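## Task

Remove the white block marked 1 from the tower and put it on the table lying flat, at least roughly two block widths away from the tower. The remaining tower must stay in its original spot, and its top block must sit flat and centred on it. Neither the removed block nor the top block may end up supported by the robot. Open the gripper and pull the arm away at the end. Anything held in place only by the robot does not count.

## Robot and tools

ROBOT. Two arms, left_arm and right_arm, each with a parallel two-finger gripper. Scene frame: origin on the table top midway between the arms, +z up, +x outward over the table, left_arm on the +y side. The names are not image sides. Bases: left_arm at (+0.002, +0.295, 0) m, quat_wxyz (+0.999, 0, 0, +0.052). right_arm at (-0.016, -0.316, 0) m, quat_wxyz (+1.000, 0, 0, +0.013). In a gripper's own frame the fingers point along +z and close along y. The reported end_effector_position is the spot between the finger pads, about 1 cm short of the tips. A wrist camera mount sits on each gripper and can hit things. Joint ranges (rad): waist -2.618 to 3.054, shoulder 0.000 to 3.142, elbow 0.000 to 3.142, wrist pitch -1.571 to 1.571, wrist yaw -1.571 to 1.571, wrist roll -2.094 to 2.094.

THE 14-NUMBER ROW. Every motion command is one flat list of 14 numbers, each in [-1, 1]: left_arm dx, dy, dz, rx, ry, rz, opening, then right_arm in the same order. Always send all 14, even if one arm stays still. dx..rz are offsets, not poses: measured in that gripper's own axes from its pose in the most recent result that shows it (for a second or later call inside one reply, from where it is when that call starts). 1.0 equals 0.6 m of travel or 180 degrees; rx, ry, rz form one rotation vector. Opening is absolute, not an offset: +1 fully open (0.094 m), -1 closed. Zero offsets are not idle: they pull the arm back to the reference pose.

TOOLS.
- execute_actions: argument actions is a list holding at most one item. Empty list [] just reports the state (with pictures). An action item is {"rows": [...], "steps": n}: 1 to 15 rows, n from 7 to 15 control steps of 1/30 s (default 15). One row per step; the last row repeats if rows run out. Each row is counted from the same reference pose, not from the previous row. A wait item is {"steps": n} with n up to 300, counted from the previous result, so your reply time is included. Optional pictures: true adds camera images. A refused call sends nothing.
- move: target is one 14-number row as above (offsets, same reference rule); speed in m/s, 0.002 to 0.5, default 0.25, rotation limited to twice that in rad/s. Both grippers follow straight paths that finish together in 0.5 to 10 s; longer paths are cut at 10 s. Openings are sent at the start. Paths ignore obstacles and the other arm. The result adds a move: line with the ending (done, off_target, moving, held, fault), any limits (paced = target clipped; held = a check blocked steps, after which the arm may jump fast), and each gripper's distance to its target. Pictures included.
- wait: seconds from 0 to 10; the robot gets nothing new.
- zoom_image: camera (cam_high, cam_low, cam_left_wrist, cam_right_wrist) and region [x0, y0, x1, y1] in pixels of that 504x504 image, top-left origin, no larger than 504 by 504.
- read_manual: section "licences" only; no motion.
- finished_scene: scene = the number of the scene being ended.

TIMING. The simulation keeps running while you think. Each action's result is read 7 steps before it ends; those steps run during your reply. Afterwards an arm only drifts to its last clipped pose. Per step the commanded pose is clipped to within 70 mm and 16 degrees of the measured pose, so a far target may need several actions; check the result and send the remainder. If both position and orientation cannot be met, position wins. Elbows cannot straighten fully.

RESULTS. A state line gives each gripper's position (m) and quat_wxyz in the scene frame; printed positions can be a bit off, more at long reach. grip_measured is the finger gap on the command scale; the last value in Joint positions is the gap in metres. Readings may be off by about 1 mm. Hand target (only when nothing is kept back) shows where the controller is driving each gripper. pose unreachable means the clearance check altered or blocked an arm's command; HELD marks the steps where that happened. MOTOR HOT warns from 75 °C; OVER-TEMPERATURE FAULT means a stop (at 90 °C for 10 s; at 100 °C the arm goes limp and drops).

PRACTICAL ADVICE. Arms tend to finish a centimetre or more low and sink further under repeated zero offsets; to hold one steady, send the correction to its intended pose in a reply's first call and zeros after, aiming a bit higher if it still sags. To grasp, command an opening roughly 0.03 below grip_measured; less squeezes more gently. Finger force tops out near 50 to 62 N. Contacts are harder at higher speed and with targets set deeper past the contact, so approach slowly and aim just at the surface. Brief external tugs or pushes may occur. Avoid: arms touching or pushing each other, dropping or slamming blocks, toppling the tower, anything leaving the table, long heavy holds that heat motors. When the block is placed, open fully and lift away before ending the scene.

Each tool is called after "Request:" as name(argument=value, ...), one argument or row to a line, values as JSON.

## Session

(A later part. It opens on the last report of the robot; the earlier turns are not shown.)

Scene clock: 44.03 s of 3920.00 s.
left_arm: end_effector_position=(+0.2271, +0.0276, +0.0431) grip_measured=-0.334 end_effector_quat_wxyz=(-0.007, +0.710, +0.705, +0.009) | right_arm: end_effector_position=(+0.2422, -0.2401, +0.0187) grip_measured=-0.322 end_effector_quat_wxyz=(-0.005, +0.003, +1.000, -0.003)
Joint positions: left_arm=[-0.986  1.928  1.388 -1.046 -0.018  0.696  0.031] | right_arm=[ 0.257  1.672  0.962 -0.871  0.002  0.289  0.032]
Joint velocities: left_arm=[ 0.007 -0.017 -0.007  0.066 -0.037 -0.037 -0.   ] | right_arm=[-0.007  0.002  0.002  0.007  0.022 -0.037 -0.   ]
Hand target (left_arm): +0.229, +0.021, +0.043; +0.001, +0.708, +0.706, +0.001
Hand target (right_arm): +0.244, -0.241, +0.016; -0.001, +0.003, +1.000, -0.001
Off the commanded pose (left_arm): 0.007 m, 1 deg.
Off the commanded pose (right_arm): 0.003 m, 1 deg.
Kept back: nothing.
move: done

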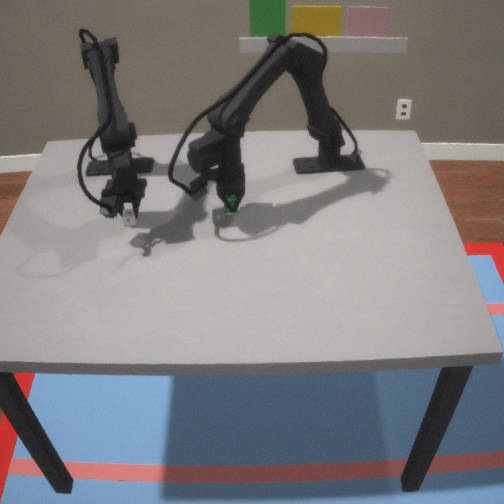

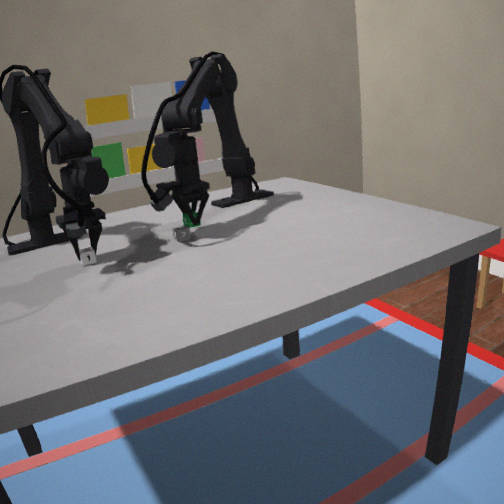

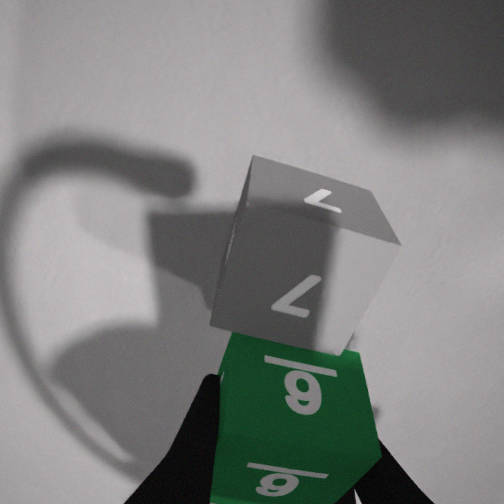

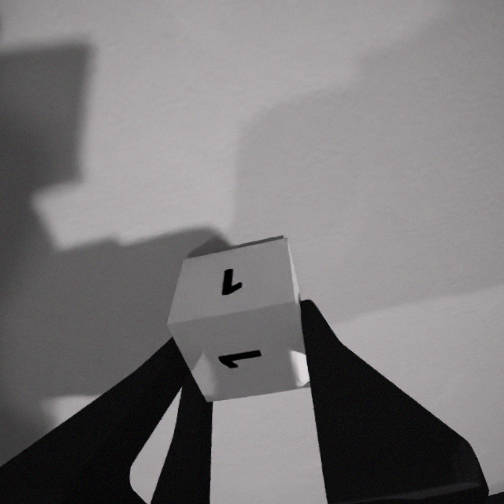

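Request:
move(
  target=[0,0,-0.07,0,-0.006,0,-0.37, -0.003,0,0.002,0,-0.003,0,0.1],
  speed=0.08,
)

Request:
zoom_image(
  camera="cam_high",
  region=[190, 150, 270, 230],
)

Request:
zoom_image(
  camera="cam_low",
  region=[60, 170, 220, 280],
)

Scene clock: 45.40 s of 3920.00 s.
left_arm: end_effector_position=(+0.2238, +0.0315, +0.0727) grip_measured=-0.333 end_effector_quat_wxyz=(-0.015, +0.710, +0.704, +0.010) | right_arm: end_effector_position=(+0.2424, -0.2401, +0.0187) grip_measured=+0.097 end_effector_quat_wxyz=(-0.004, +0.003, +1.000, -0.002)
Joint positions: left_arm=[-0.986  1.897  1.467 -1.173 -0.017  0.696  0.031] | right_arm=[ 0.257  1.672  0.962 -0.871  0.002  0.289  0.052]
Joint velocities: left_arm=[-0.002 -0.007  0.007 -0.037  0.007  0.022  0.   ] | right_arm=[ 0.007 -0.012 -0.002 -0.007  0.007 -0.007  0.   ]
Hand target (left_arm): +0.227, +0.028, +0.085; -0.001, +0.710, +0.704, +0.003
Hand target (right_arm): +0.244, -0.240, +0.017; -0.000, +0.003, +1.000, -0.003
Off the commanded pose (left_arm): 0.014 m, 2 deg.
Off the commanded pose (right_arm): 0.002 m, 0 deg.
Kept back: nothing.
move: off_target (left_arm)

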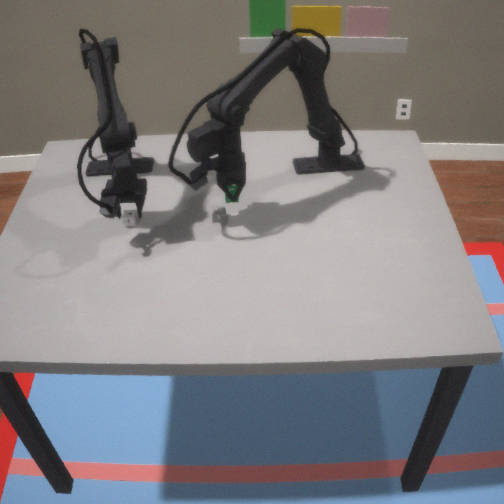

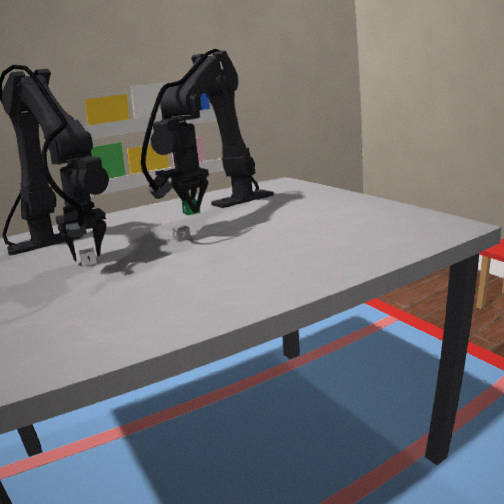

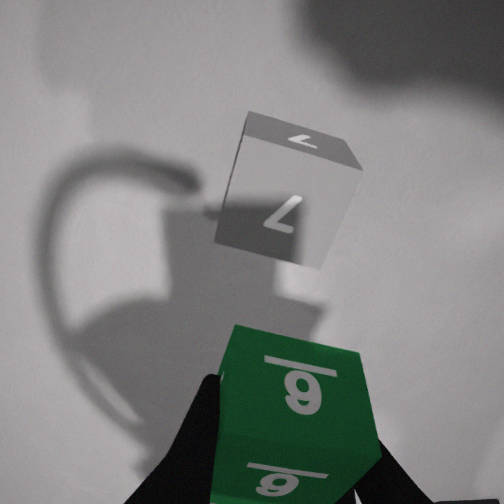

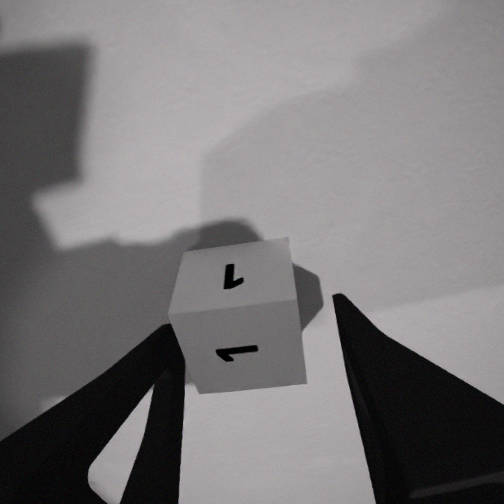

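Region (190, 150, 270, 230) of cam_high's 504x504 image, scaled by 6.300, with more detail than that image has.

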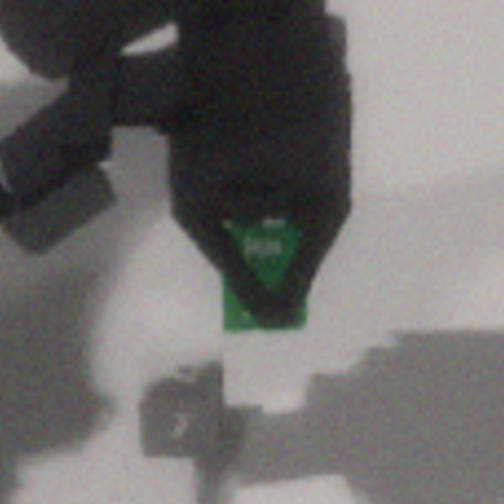

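Region (60, 170, 220, 280) of cam_low's 504x504 image, scaled by 3.150, with more detail than that image has; it fills the top 346 rows of this view, and the rest is white.

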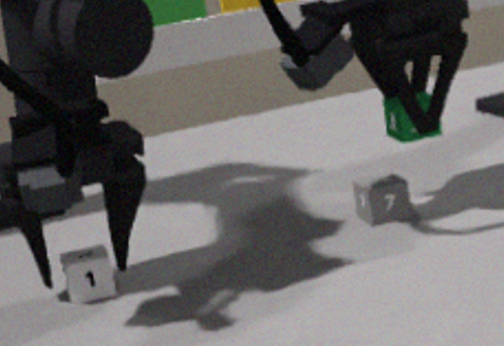

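Request:
move(
  target=[0.2,0,-0.08,0,-0.008,0,-0.37, 0,0,-0.12,0,0,0,0.5],
  speed=0.2,
)

Request:
move(
  target=[0.22,0,-0.02,0,0,0,-0.37, -0.005,0.395,-0.02,0,-0.008,0,0.5],
  speed=0.3,
)

Scene clock: 47.03 s of 3920.00 s.
left_arm: end_effector_position=(+0.2305, +0.1486, +0.1198) grip_measured=-0.334 end_effector_quat_wxyz=(-0.008, +0.708, +0.706, +0.006) | right_arm: end_effector_position=(+0.2402, -0.2407, +0.0785) grip_measured=+0.497 end_effector_quat_wxyz=(-0.021, +0.003, +1.000, -0.007)
Joint positions: left_arm=[-0.687  1.582  1.284 -1.287 -0.016  0.991  0.031] | right_arm=[ 0.257  1.615  1.153 -1.152  0.002  0.289  0.07 ]
Joint velocities: left_arm=[-0.017 -0.002 -0.007 -0.037 -0.007  0.051  0.001] | right_arm=[-0.002 -0.022 -0.012  0.051  0.037 -0.007 -0.001]
Hand target (left_arm): +0.225, +0.150, +0.122; -0.008, +0.710, +0.705, -0.002
Hand target (right_arm): +0.243, -0.238, +0.091; -0.004, +0.003, +1.000, -0.002
Off the commanded pose (left_arm): 0.008 m, 1 deg.
Off the commanded pose (right_arm): 0.013 m, 2 deg.
Kept back: nothing.
move: off_target (right_arm)

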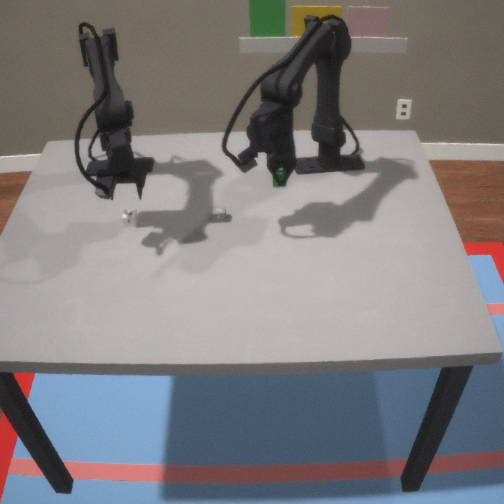

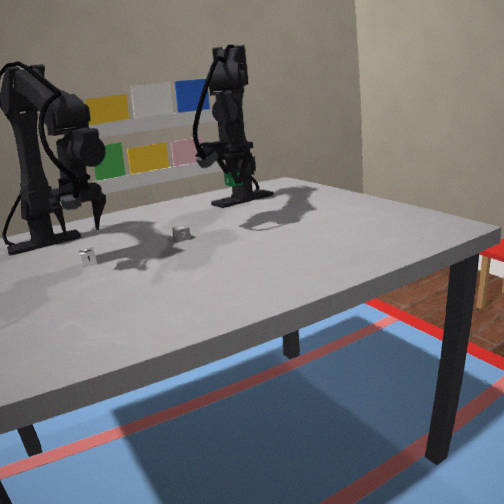

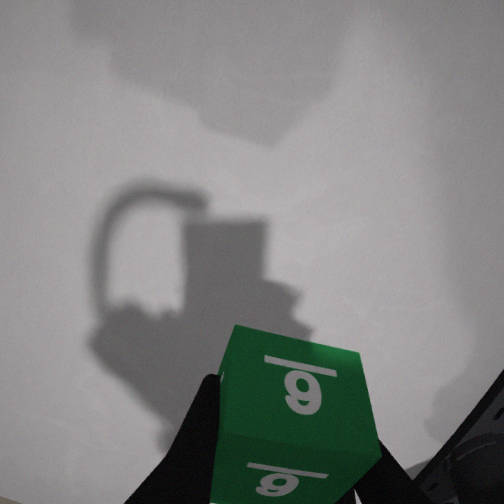

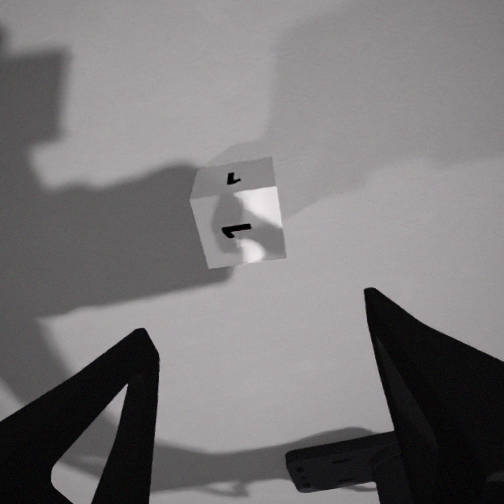

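Scene clock: 48.57 s of 3920.00 s.
left_arm: end_effector_position=(+0.2361, +0.2771, +0.1286) grip_measured=-0.334 end_effector_quat_wxyz=(-0.012, +0.707, +0.707, +0.003) | right_arm: end_effector_position=(+0.2395, -0.0018, +0.0784) grip_measured=+0.497 end_effector_quat_wxyz=(-0.012, -0.007, +1.000, -0.006)
Joint positions: left_arm=[-0.197  1.442  1.188 -1.331 -0.019  1.478  0.031] | right_arm=[ 0.855  2.128  1.824 -1.293 -0.011  0.868  0.07 ]
Joint velocities: left_arm=[ 0.002  0.007 -0.012 -0.037  0.037  0.051 -0.001] | right_arm=[-0.012 -0.017 -0.017 -0.051  0.007  0.022  0.002]
Hand target (left_arm): +0.231, +0.278, +0.132; -0.009, +0.708, +0.706, +0.002
Hand target (right_arm): +0.242, -0.002, +0.081; -0.013, +0.002, +1.000, -0.008
Off the commanded pose (left_arm): 0.008 m, 1 deg.
Off the commanded pose (right_arm): 0.010 m, 1 deg.
Kept back: nothing.
move: done

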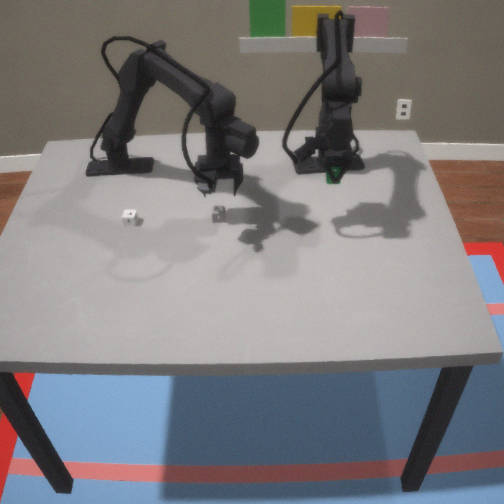

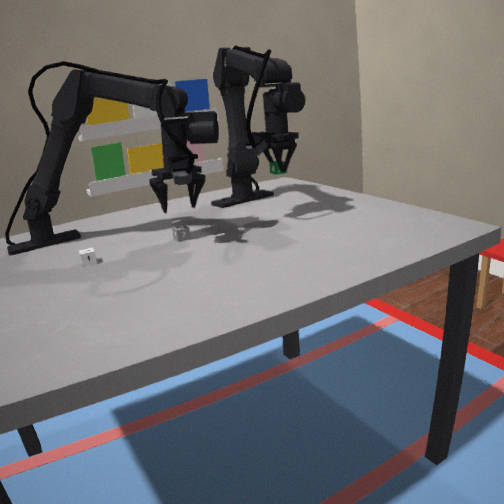

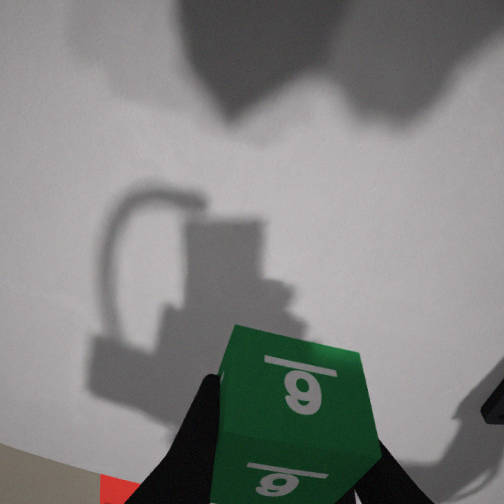

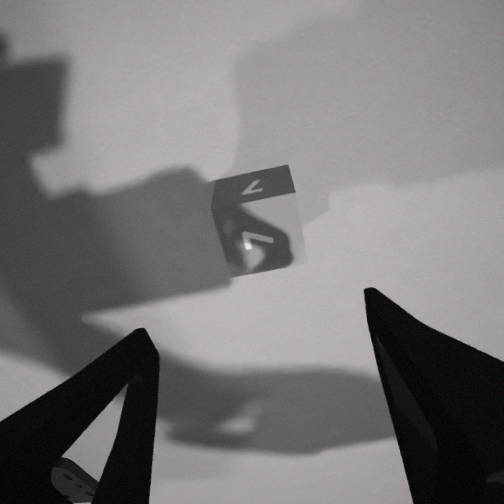

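Request:
move(
  target=[0,0,-0.008,0,-0.005,0,-0.37, -0.004,-0.008,0.098,-0.004,-0.008,0.004,0.3],
  speed=0.1,
)

Request:
zoom_image(
  camera="cam_high",
  region=[190, 150, 270, 230],
)

Request:
zoom_image(
  camera="cam_low",
  region=[140, 150, 240, 250],
)

Scene clock: 50.17 s of 3920.00 s.
left_arm: end_effector_position=(+0.2349, +0.2772, +0.1286) grip_measured=-0.334 end_effector_quat_wxyz=(-0.013, +0.709, +0.705, +0.001) | right_arm: end_effector_position=(+0.2353, -0.0068, +0.0211) grip_measured=+0.303 end_effector_quat_wxyz=(-0.008, -0.006, +1.000, -0.001)
Joint positions: left_arm=[-0.197  1.442  1.188 -1.336 -0.019  1.484  0.031] | right_arm=[ 0.855  2.128  1.594 -1.047 -0.011  0.869  0.061]
Joint velocities: left_arm=[ 0.007 -0.017  0.007  0.037  0.022 -0.066 -0.001] | right_arm=[-0.007 -0.007  0.017 -0.007  0.037  0.066 -0.001]
Hand target (left_arm): +0.236, +0.277, +0.133; -0.006, +0.707, +0.707, -0.003
Hand target (right_arm): +0.241, -0.008, +0.020; +0.000, -0.000, +1.000, -0.000
Off the commanded pose (left_arm): 0.005 m, 1 deg.
Off the commanded pose (right_arm): 0.005 m, 1 deg.
Kept back: nothing.
move: done

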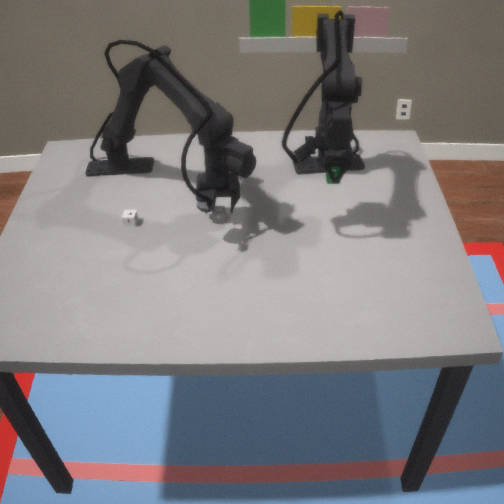

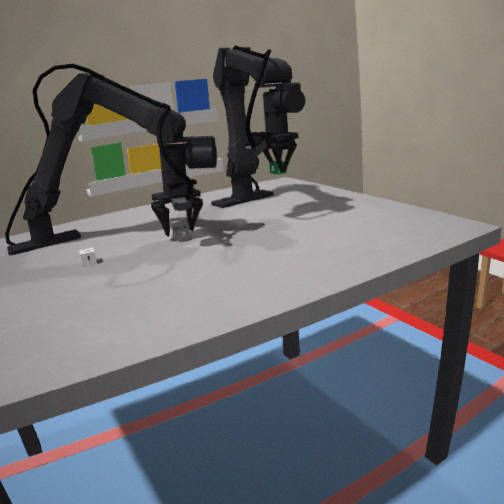

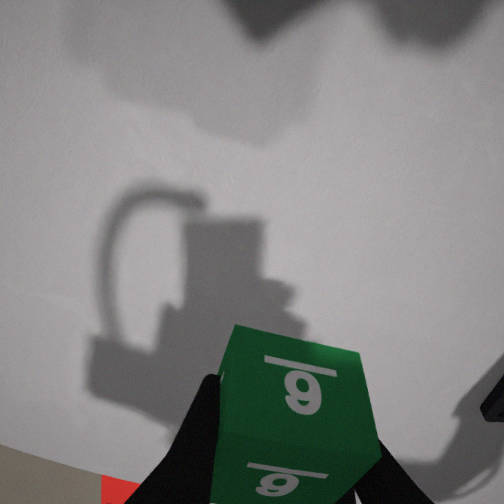

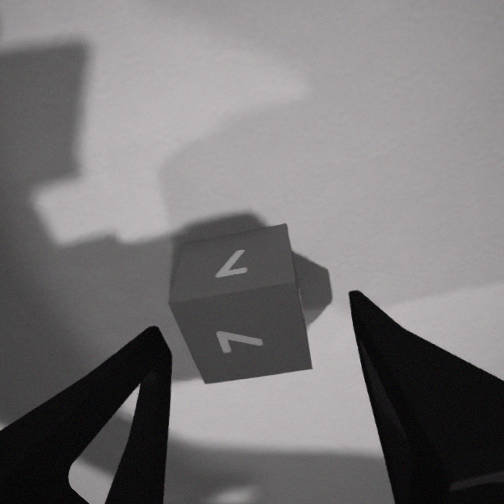

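Region (190, 150, 270, 230) of cam_high's 504x504 image, scaled by 6.300, with more detail than that image has.

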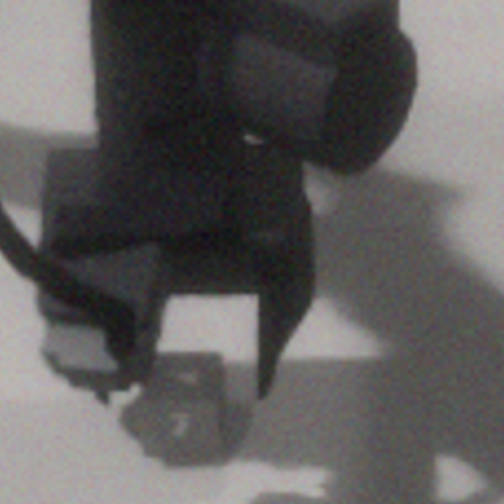

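Region (140, 150, 240, 250) of cam_low's 504x504 image, scaled by 5.040, with more detail than that image has.

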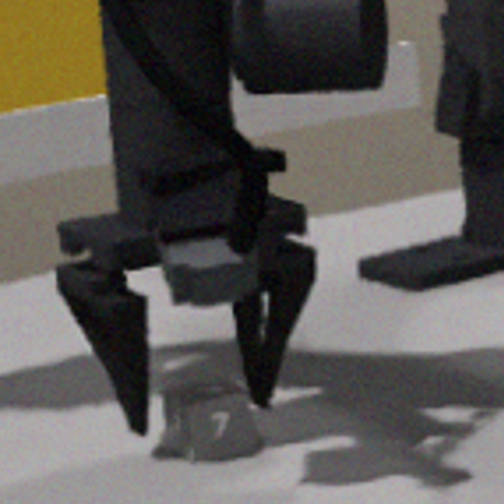

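Request:
move(
  target=[0,0,-0.008,0,-0.005,0,-0.37, -0.012,0.001,0.009,0,-0.005,0.003,-0.15],
  speed=0.03,
)

Request:
execute_actions(
  actions=[
    {"rows": [[0,0,-0.008,0,0,0,-0.37, -0.005,0,0.003,0,-0.004,0,-0.22],[0,0,-0.008,0,0,0,-0.37, -0.005,0,0.003,0,-0.004,0,-0.27],[0,0,-0.008,0,0,0,-0.37, -0.005,0,0.003,0,-0.004,0,-0.30],[0,0,-0.008,0,0,0,-0.37, -0.005,0,0.003,0,-0.004,0,-0.32],[0,0,-0.008,0,0,0,-0.37, -0.005,0,0.003,0,-0.004,0,-0.34],[0,0,-0.008,0,0,0,-0.37, -0.005,0,0.003,0,-0.004,0,-0.355]], "steps": 15},
  ],
  pictures=true,
)

Request:
zoom_image(
  camera="cam_high",
  region=[190, 150, 270, 230],
)

Scene clock: 51.43 s of 3920.00 s.
left_arm: end_effector_position=(+0.2339, +0.2773, +0.1286) grip_measured=-0.333 end_effector_quat_wxyz=(-0.015, +0.711, +0.703, +0.000) | right_arm: end_effector_position=(+0.2366, -0.0052, +0.0211) grip_measured=-0.147 end_effector_quat_wxyz=(-0.005, -0.006, +1.000, +0.003)
Joint positions: left_arm=[-0.197  1.442  1.188 -1.34  -0.019  1.489  0.031] | right_arm=[ 0.855  2.128  1.594 -1.039 -0.011  0.869  0.04 ]
Joint velocities: left_arm=[ 0.012 -0.002  0.002  0.022 -0.037  0.022 -0.001] | right_arm=[ 0.017 -0.007 -0.022 -0.037  0.022  0.037 -0.   ]
Hand target (left_arm): +0.235, +0.277, +0.133; -0.008, +0.709, +0.705, -0.004
Hand target (right_arm): +0.242, -0.006, +0.016; +0.000, -0.001, +1.000, -0.001
Off the commanded pose (left_arm): 0.005 m, 1 deg.
Off the commanded pose (right_arm): 0.008 m, 1 deg.
Kept back: nothing.
move: done

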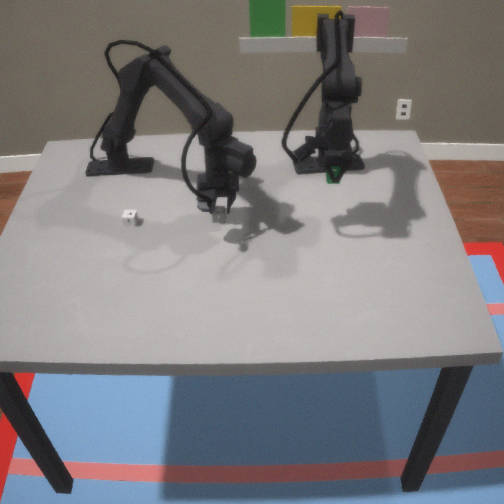

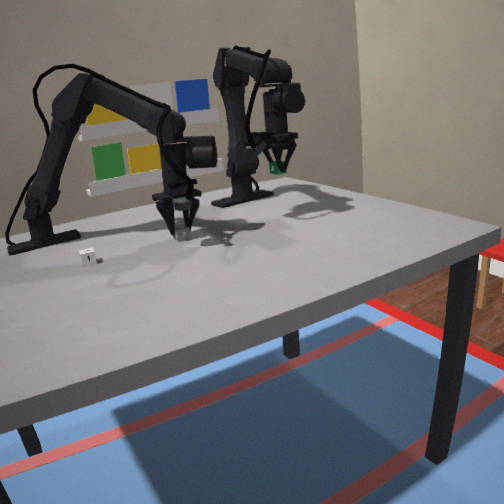

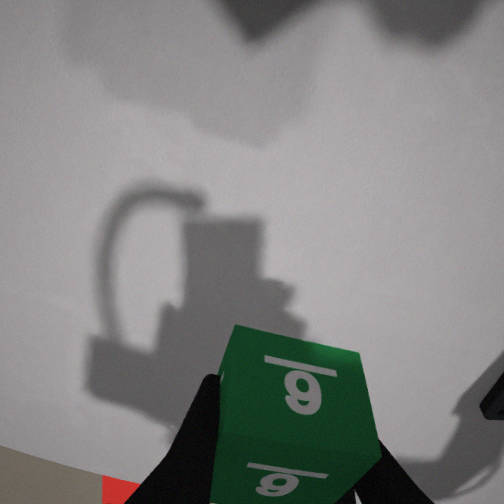

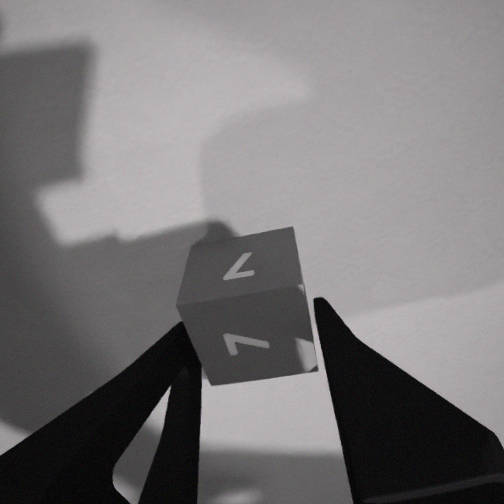

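Scene clock: 51.70 s of 3920.00 s.
left_arm: end_effector_position=(+0.2327, +0.2775, +0.1286) grip_measured=-0.333 end_effector_quat_wxyz=(-0.017, +0.711, +0.703, -0.001) | right_arm: end_effector_position=(+0.2366, -0.0052, +0.0211) grip_measured=-0.324 end_effector_quat_wxyz=(-0.005, -0.006, +1.000, +0.003)
Joint positions: left_arm=[-0.197  1.442  1.188 -1.344 -0.019  1.489  0.031] | right_arm=[ 0.855  2.128  1.594 -1.039 -0.011  0.869  0.032]
Joint velocities: left_arm=[ 0.007 -0.017 -0.012 -0.007  0.051 -0.051  0.   ] | right_arm=[-0.007  0.007  0.002 -0.007 -0.022  0.051  0.   ]
Steps of this call (steps 1 to 8: the first 8 steps of this action). Readings (end_effector_position):
1: left_arm (+0.2338, +0.2774, +0.1286) | right_arm (+0.2366, -0.0052, +0.0211)
2: left_arm (+0.2335, +0.2774, +0.1286) | right_arm (+0.2366, -0.0052, +0.0211)
4: left_arm (+0.2331, +0.2774, +0.1286) | right_arm (+0.2366, -0.0052, +0.0211)
8: the state above

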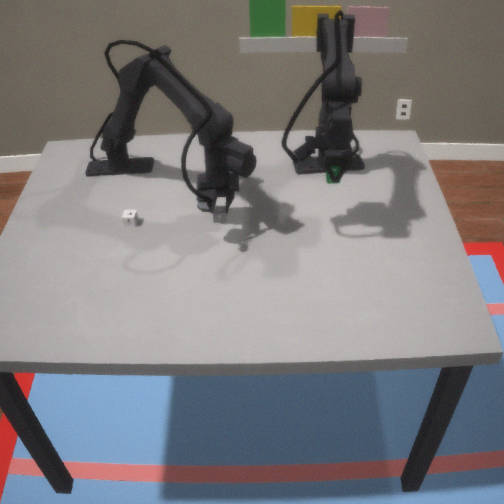

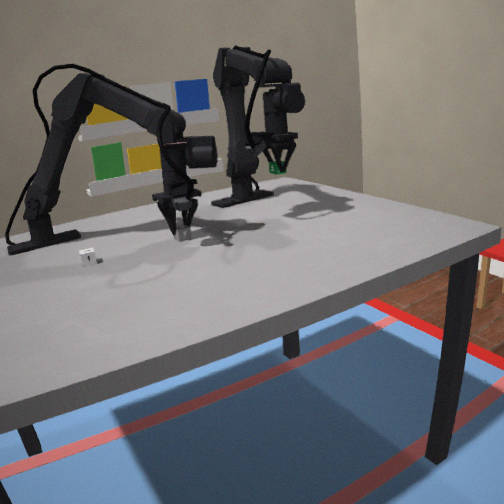

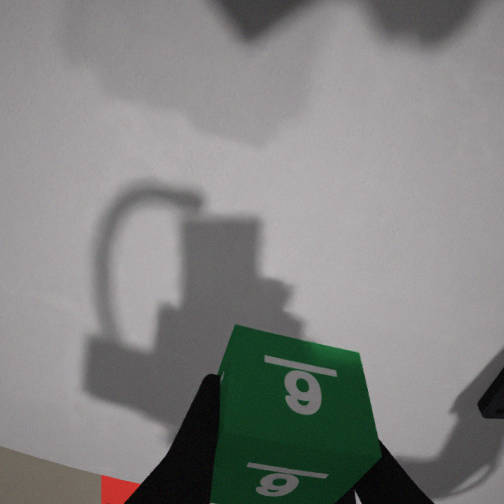

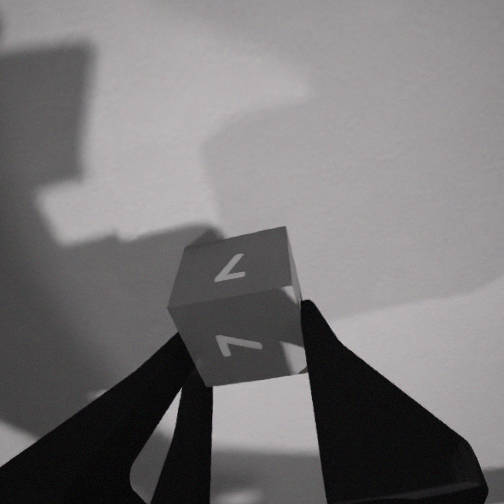

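Region (190, 150, 270, 230) of cam_high's 504x504 image, scaled by 6.300, with more detail than that image has.

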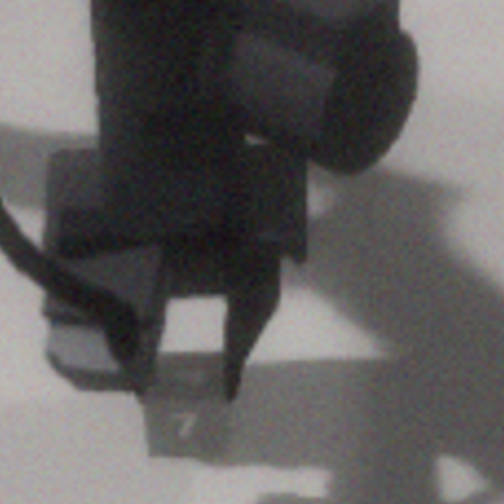

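Request:
move(
  target=[0,0.003,-0.008,-0.004,-0.006,-0.003,-0.37, 0.006,0.040,-0.04,0,-0.003,0.003,-0.355],
  speed=0.06,
)

Request:
zoom_image(
  camera="cam_high",
  region=[190, 150, 270, 230],
)

Scene clock: 53.17 s of 3920.00 s.
left_arm: end_effector_position=(+0.2325, +0.2786, +0.1286) grip_measured=-0.333 end_effector_quat_wxyz=(-0.017, +0.709, +0.705, -0.002) | right_arm: end_effector_position=(+0.2325, +0.0169, +0.0426) grip_measured=-0.324 end_effector_quat_wxyz=(-0.002, -0.004, +1.000, +0.007)
Joint positions: left_arm=[-0.192  1.442  1.188 -1.346 -0.019  1.489  0.031] | right_arm=[ 0.897  2.155  1.724 -1.132 -0.011  0.914  0.032]
Joint velocities: left_arm=[-0.017  0.017  0.002 -0.081 -0.051 -0.051  0.   ] | right_arm=[-0.002 -0.012  0.002  0.007  0.007 -0.095  0.   ]
Hand target (left_arm): +0.234, +0.277, +0.133; -0.006, +0.708, +0.706, -0.004
Hand target (right_arm): +0.233, +0.019, +0.045; -0.000, -0.002, +1.000, +0.003
Off your previous action's commanded pose (left_arm): 0.005 m, 0 deg at its last step (step 7 of this call).
Off your previous action's commanded pose (right_arm): 0.003 m, 1 deg at its last step (step 7 of this call).
Off the commanded pose (left_arm): 0.005 m, 1 deg.
Off the commanded pose (right_arm): 0.003 m, 1 deg.
Kept back: nothing.
move: done

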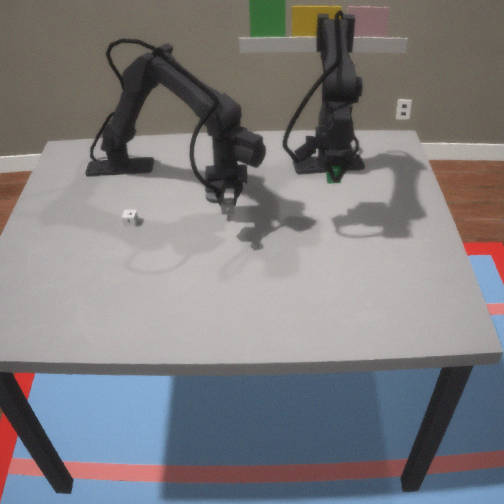

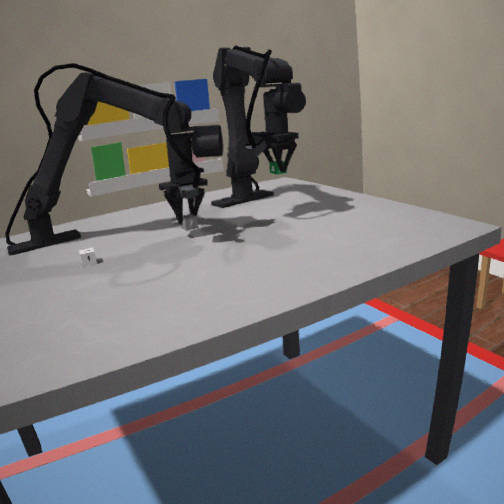

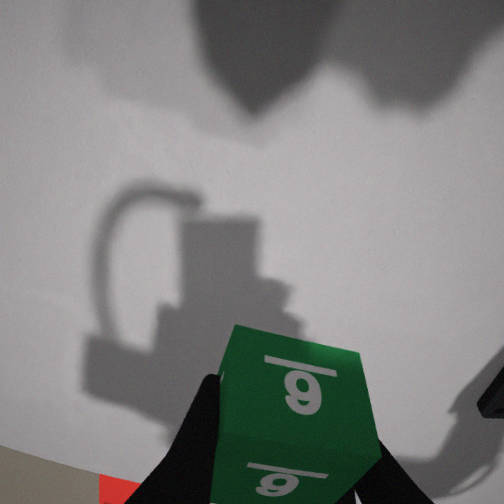

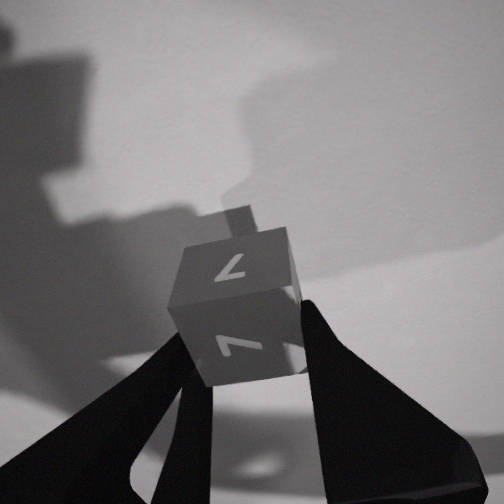

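Region (190, 150, 270, 230) of cam_high's 504x504 image, scaled by 6.300, with more detail than that image has.

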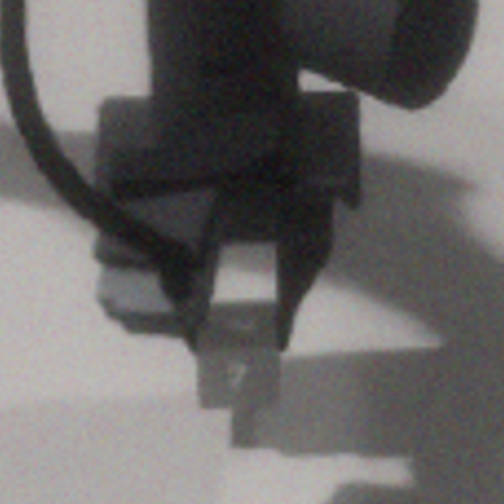

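Request:
move(
  target=[0,0.003,-0.008,-0.004,-0.006,0,-0.37, -0.003,0.012,0.038,0.004,0,0.002,-0.355],
  speed=0.03,
)

Request:
zoom_image(
  camera="cam_high",
  region=[190, 150, 270, 230],
)

Request:
zoom_image(
  camera="cam_low",
  region=[140, 150, 240, 250],
)

Scene clock: 54.63 s of 3920.00 s.
left_arm: end_effector_position=(+0.2326, +0.2799, +0.1286) grip_measured=-0.333 end_effector_quat_wxyz=(-0.017, +0.710, +0.704, -0.002) | right_arm: end_effector_position=(+0.2348, +0.0200, +0.0234) grip_measured=-0.324 end_effector_quat_wxyz=(-0.007, -0.002, +1.000, +0.000)
Joint positions: left_arm=[-0.187  1.442  1.188 -1.346 -0.019  1.497  0.031] | right_arm=[ 0.897  2.204  1.724 -1.1   -0.011  0.919  0.032]
Joint velocities: left_arm=[-0.007 -0.017 -0.002 -0.051  0.066 -0.007 -0.001] | right_arm=[ 0.002  0.007 -0.007 -0.007  0.007 -0.022  0.   ]
Hand target (left_arm): +0.234, +0.279, +0.133; -0.006, +0.709, +0.705, -0.004
Hand target (right_arm): +0.234, +0.024, +0.020; -0.002, -0.001, +1.000, +0.000
Off the commanded pose (left_arm): 0.005 m, 1 deg.
Off the commanded pose (right_arm): 0.006 m, 1 deg.
Kept back: nothing.
move: done

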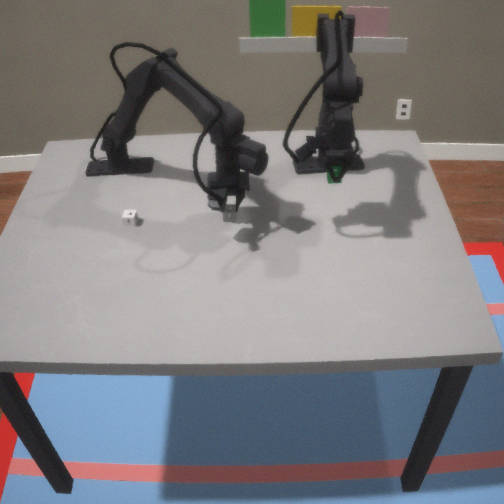

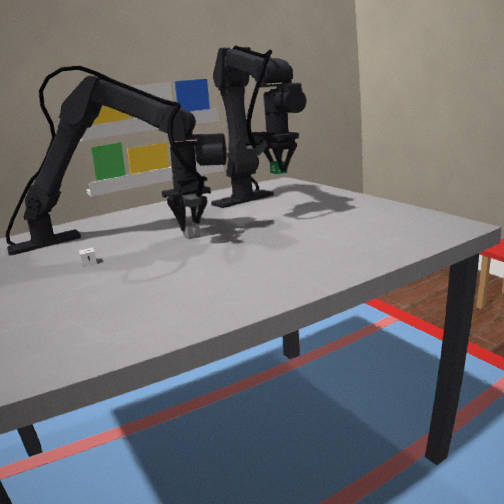

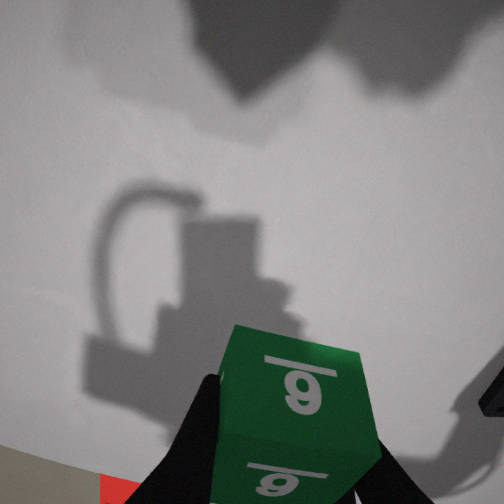

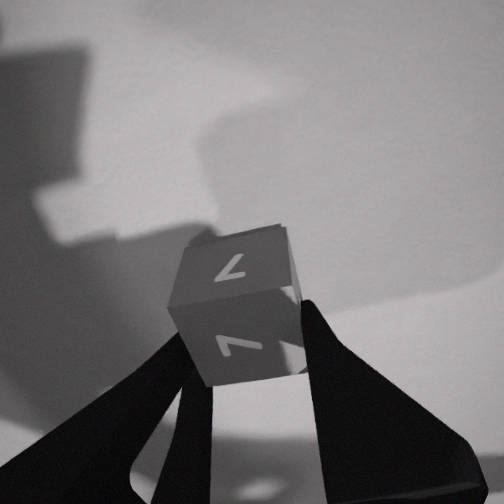

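Region (190, 150, 270, 230) of cam_high's 504x504 image, scaled by 6.300, with more detail than that image has.

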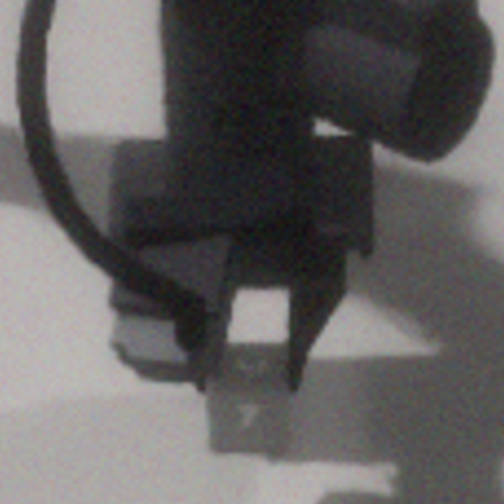

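Region (140, 150, 240, 250) of cam_low's 504x504 image, scaled by 5.040, with more detail than that image has.

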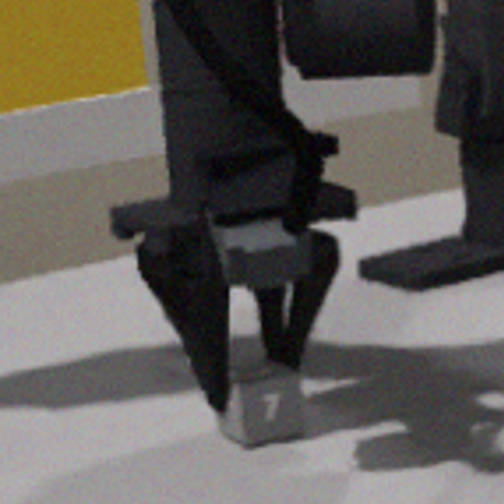

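Request:
move(
  target=[0,0.003,-0.008,-0.004,-0.006,0,-0.37, 0.009,0.004,0.009,0,-0.003,0,-0.355],
  speed=0.015,
)

Request:
zoom_image(
  camera="cam_high",
  region=[190, 150, 270, 230],
)

Request:
zoom_image(
  camera="cam_low",
  region=[140, 150, 240, 250],
)

Scene clock: 55.93 s of 3920.00 s.
left_arm: end_effector_position=(+0.2327, +0.2811, +0.1286) grip_measured=-0.333 end_effector_quat_wxyz=(-0.017, +0.711, +0.703, -0.002) | right_arm: end_effector_position=(+0.2330, +0.0198, +0.0206) grip_measured=-0.324 end_effector_quat_wxyz=(-0.006, -0.001, +1.000, -0.002)
Joint positions: left_arm=[-0.181  1.442  1.188 -1.346 -0.019  1.505  0.031] | right_arm=[ 0.901  2.204  1.713 -1.09  -0.008  0.924  0.032]
Joint velocities: left_arm=[-0.007 -0.012  0.002 -0.051 -0.095 -0.037  0.001] | right_arm=[ 0.007 -0.012 -0.012 -0.007 -0.066  0.081 -0.   ]
Hand target (left_arm): +0.234, +0.280, +0.133; -0.006, +0.710, +0.704, -0.004
Hand target (right_arm): +0.229, +0.022, +0.018; -0.002, -0.002, +1.000, -0.000
Off the commanded pose (left_arm): 0.005 m, 1 deg.
Off the commanded pose (right_arm): 0.005 m, 1 deg.
Kept back: nothing.
move: done

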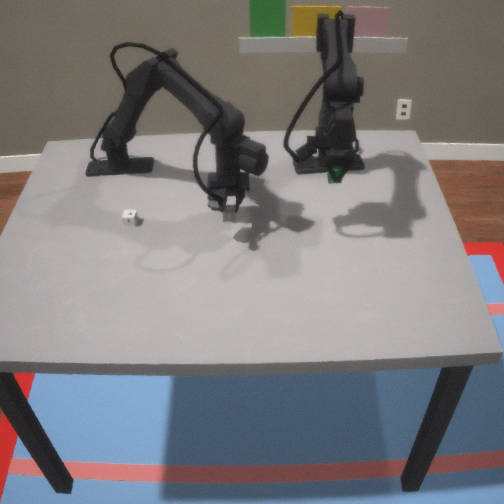

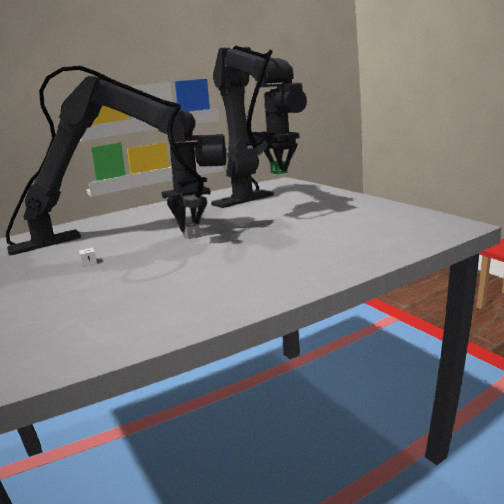

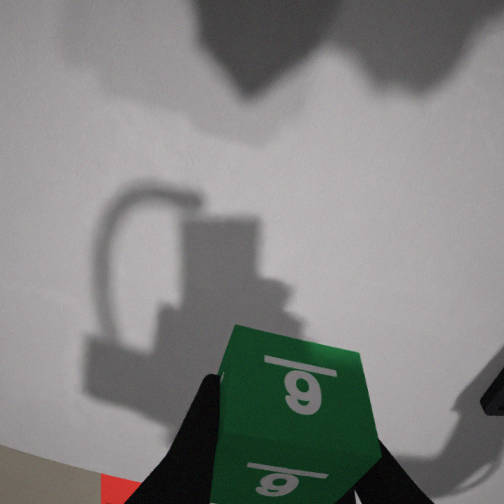

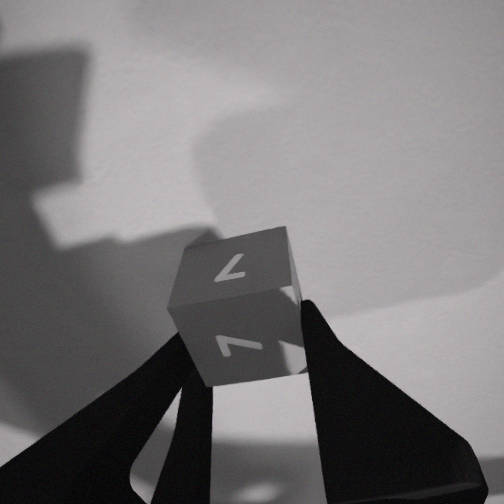

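Region (190, 150, 270, 230) of cam_high's 504x504 image, scaled by 6.300, with more detail than that image has.

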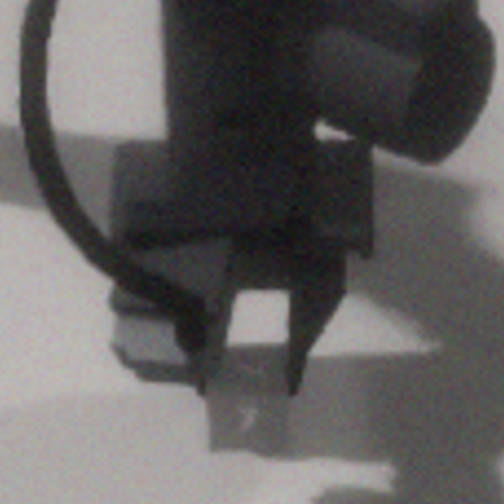

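Region (140, 150, 240, 250) of cam_low's 504x504 image, scaled by 5.040, with more detail than that image has.

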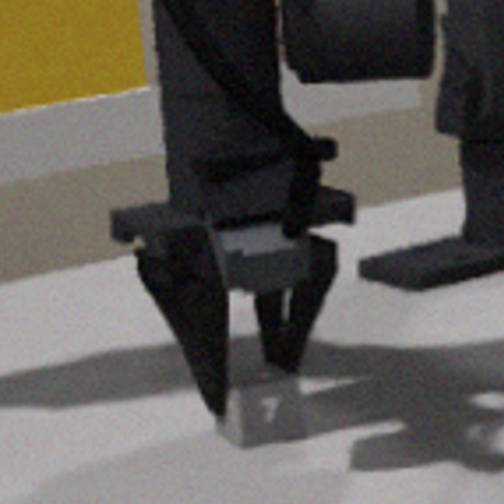

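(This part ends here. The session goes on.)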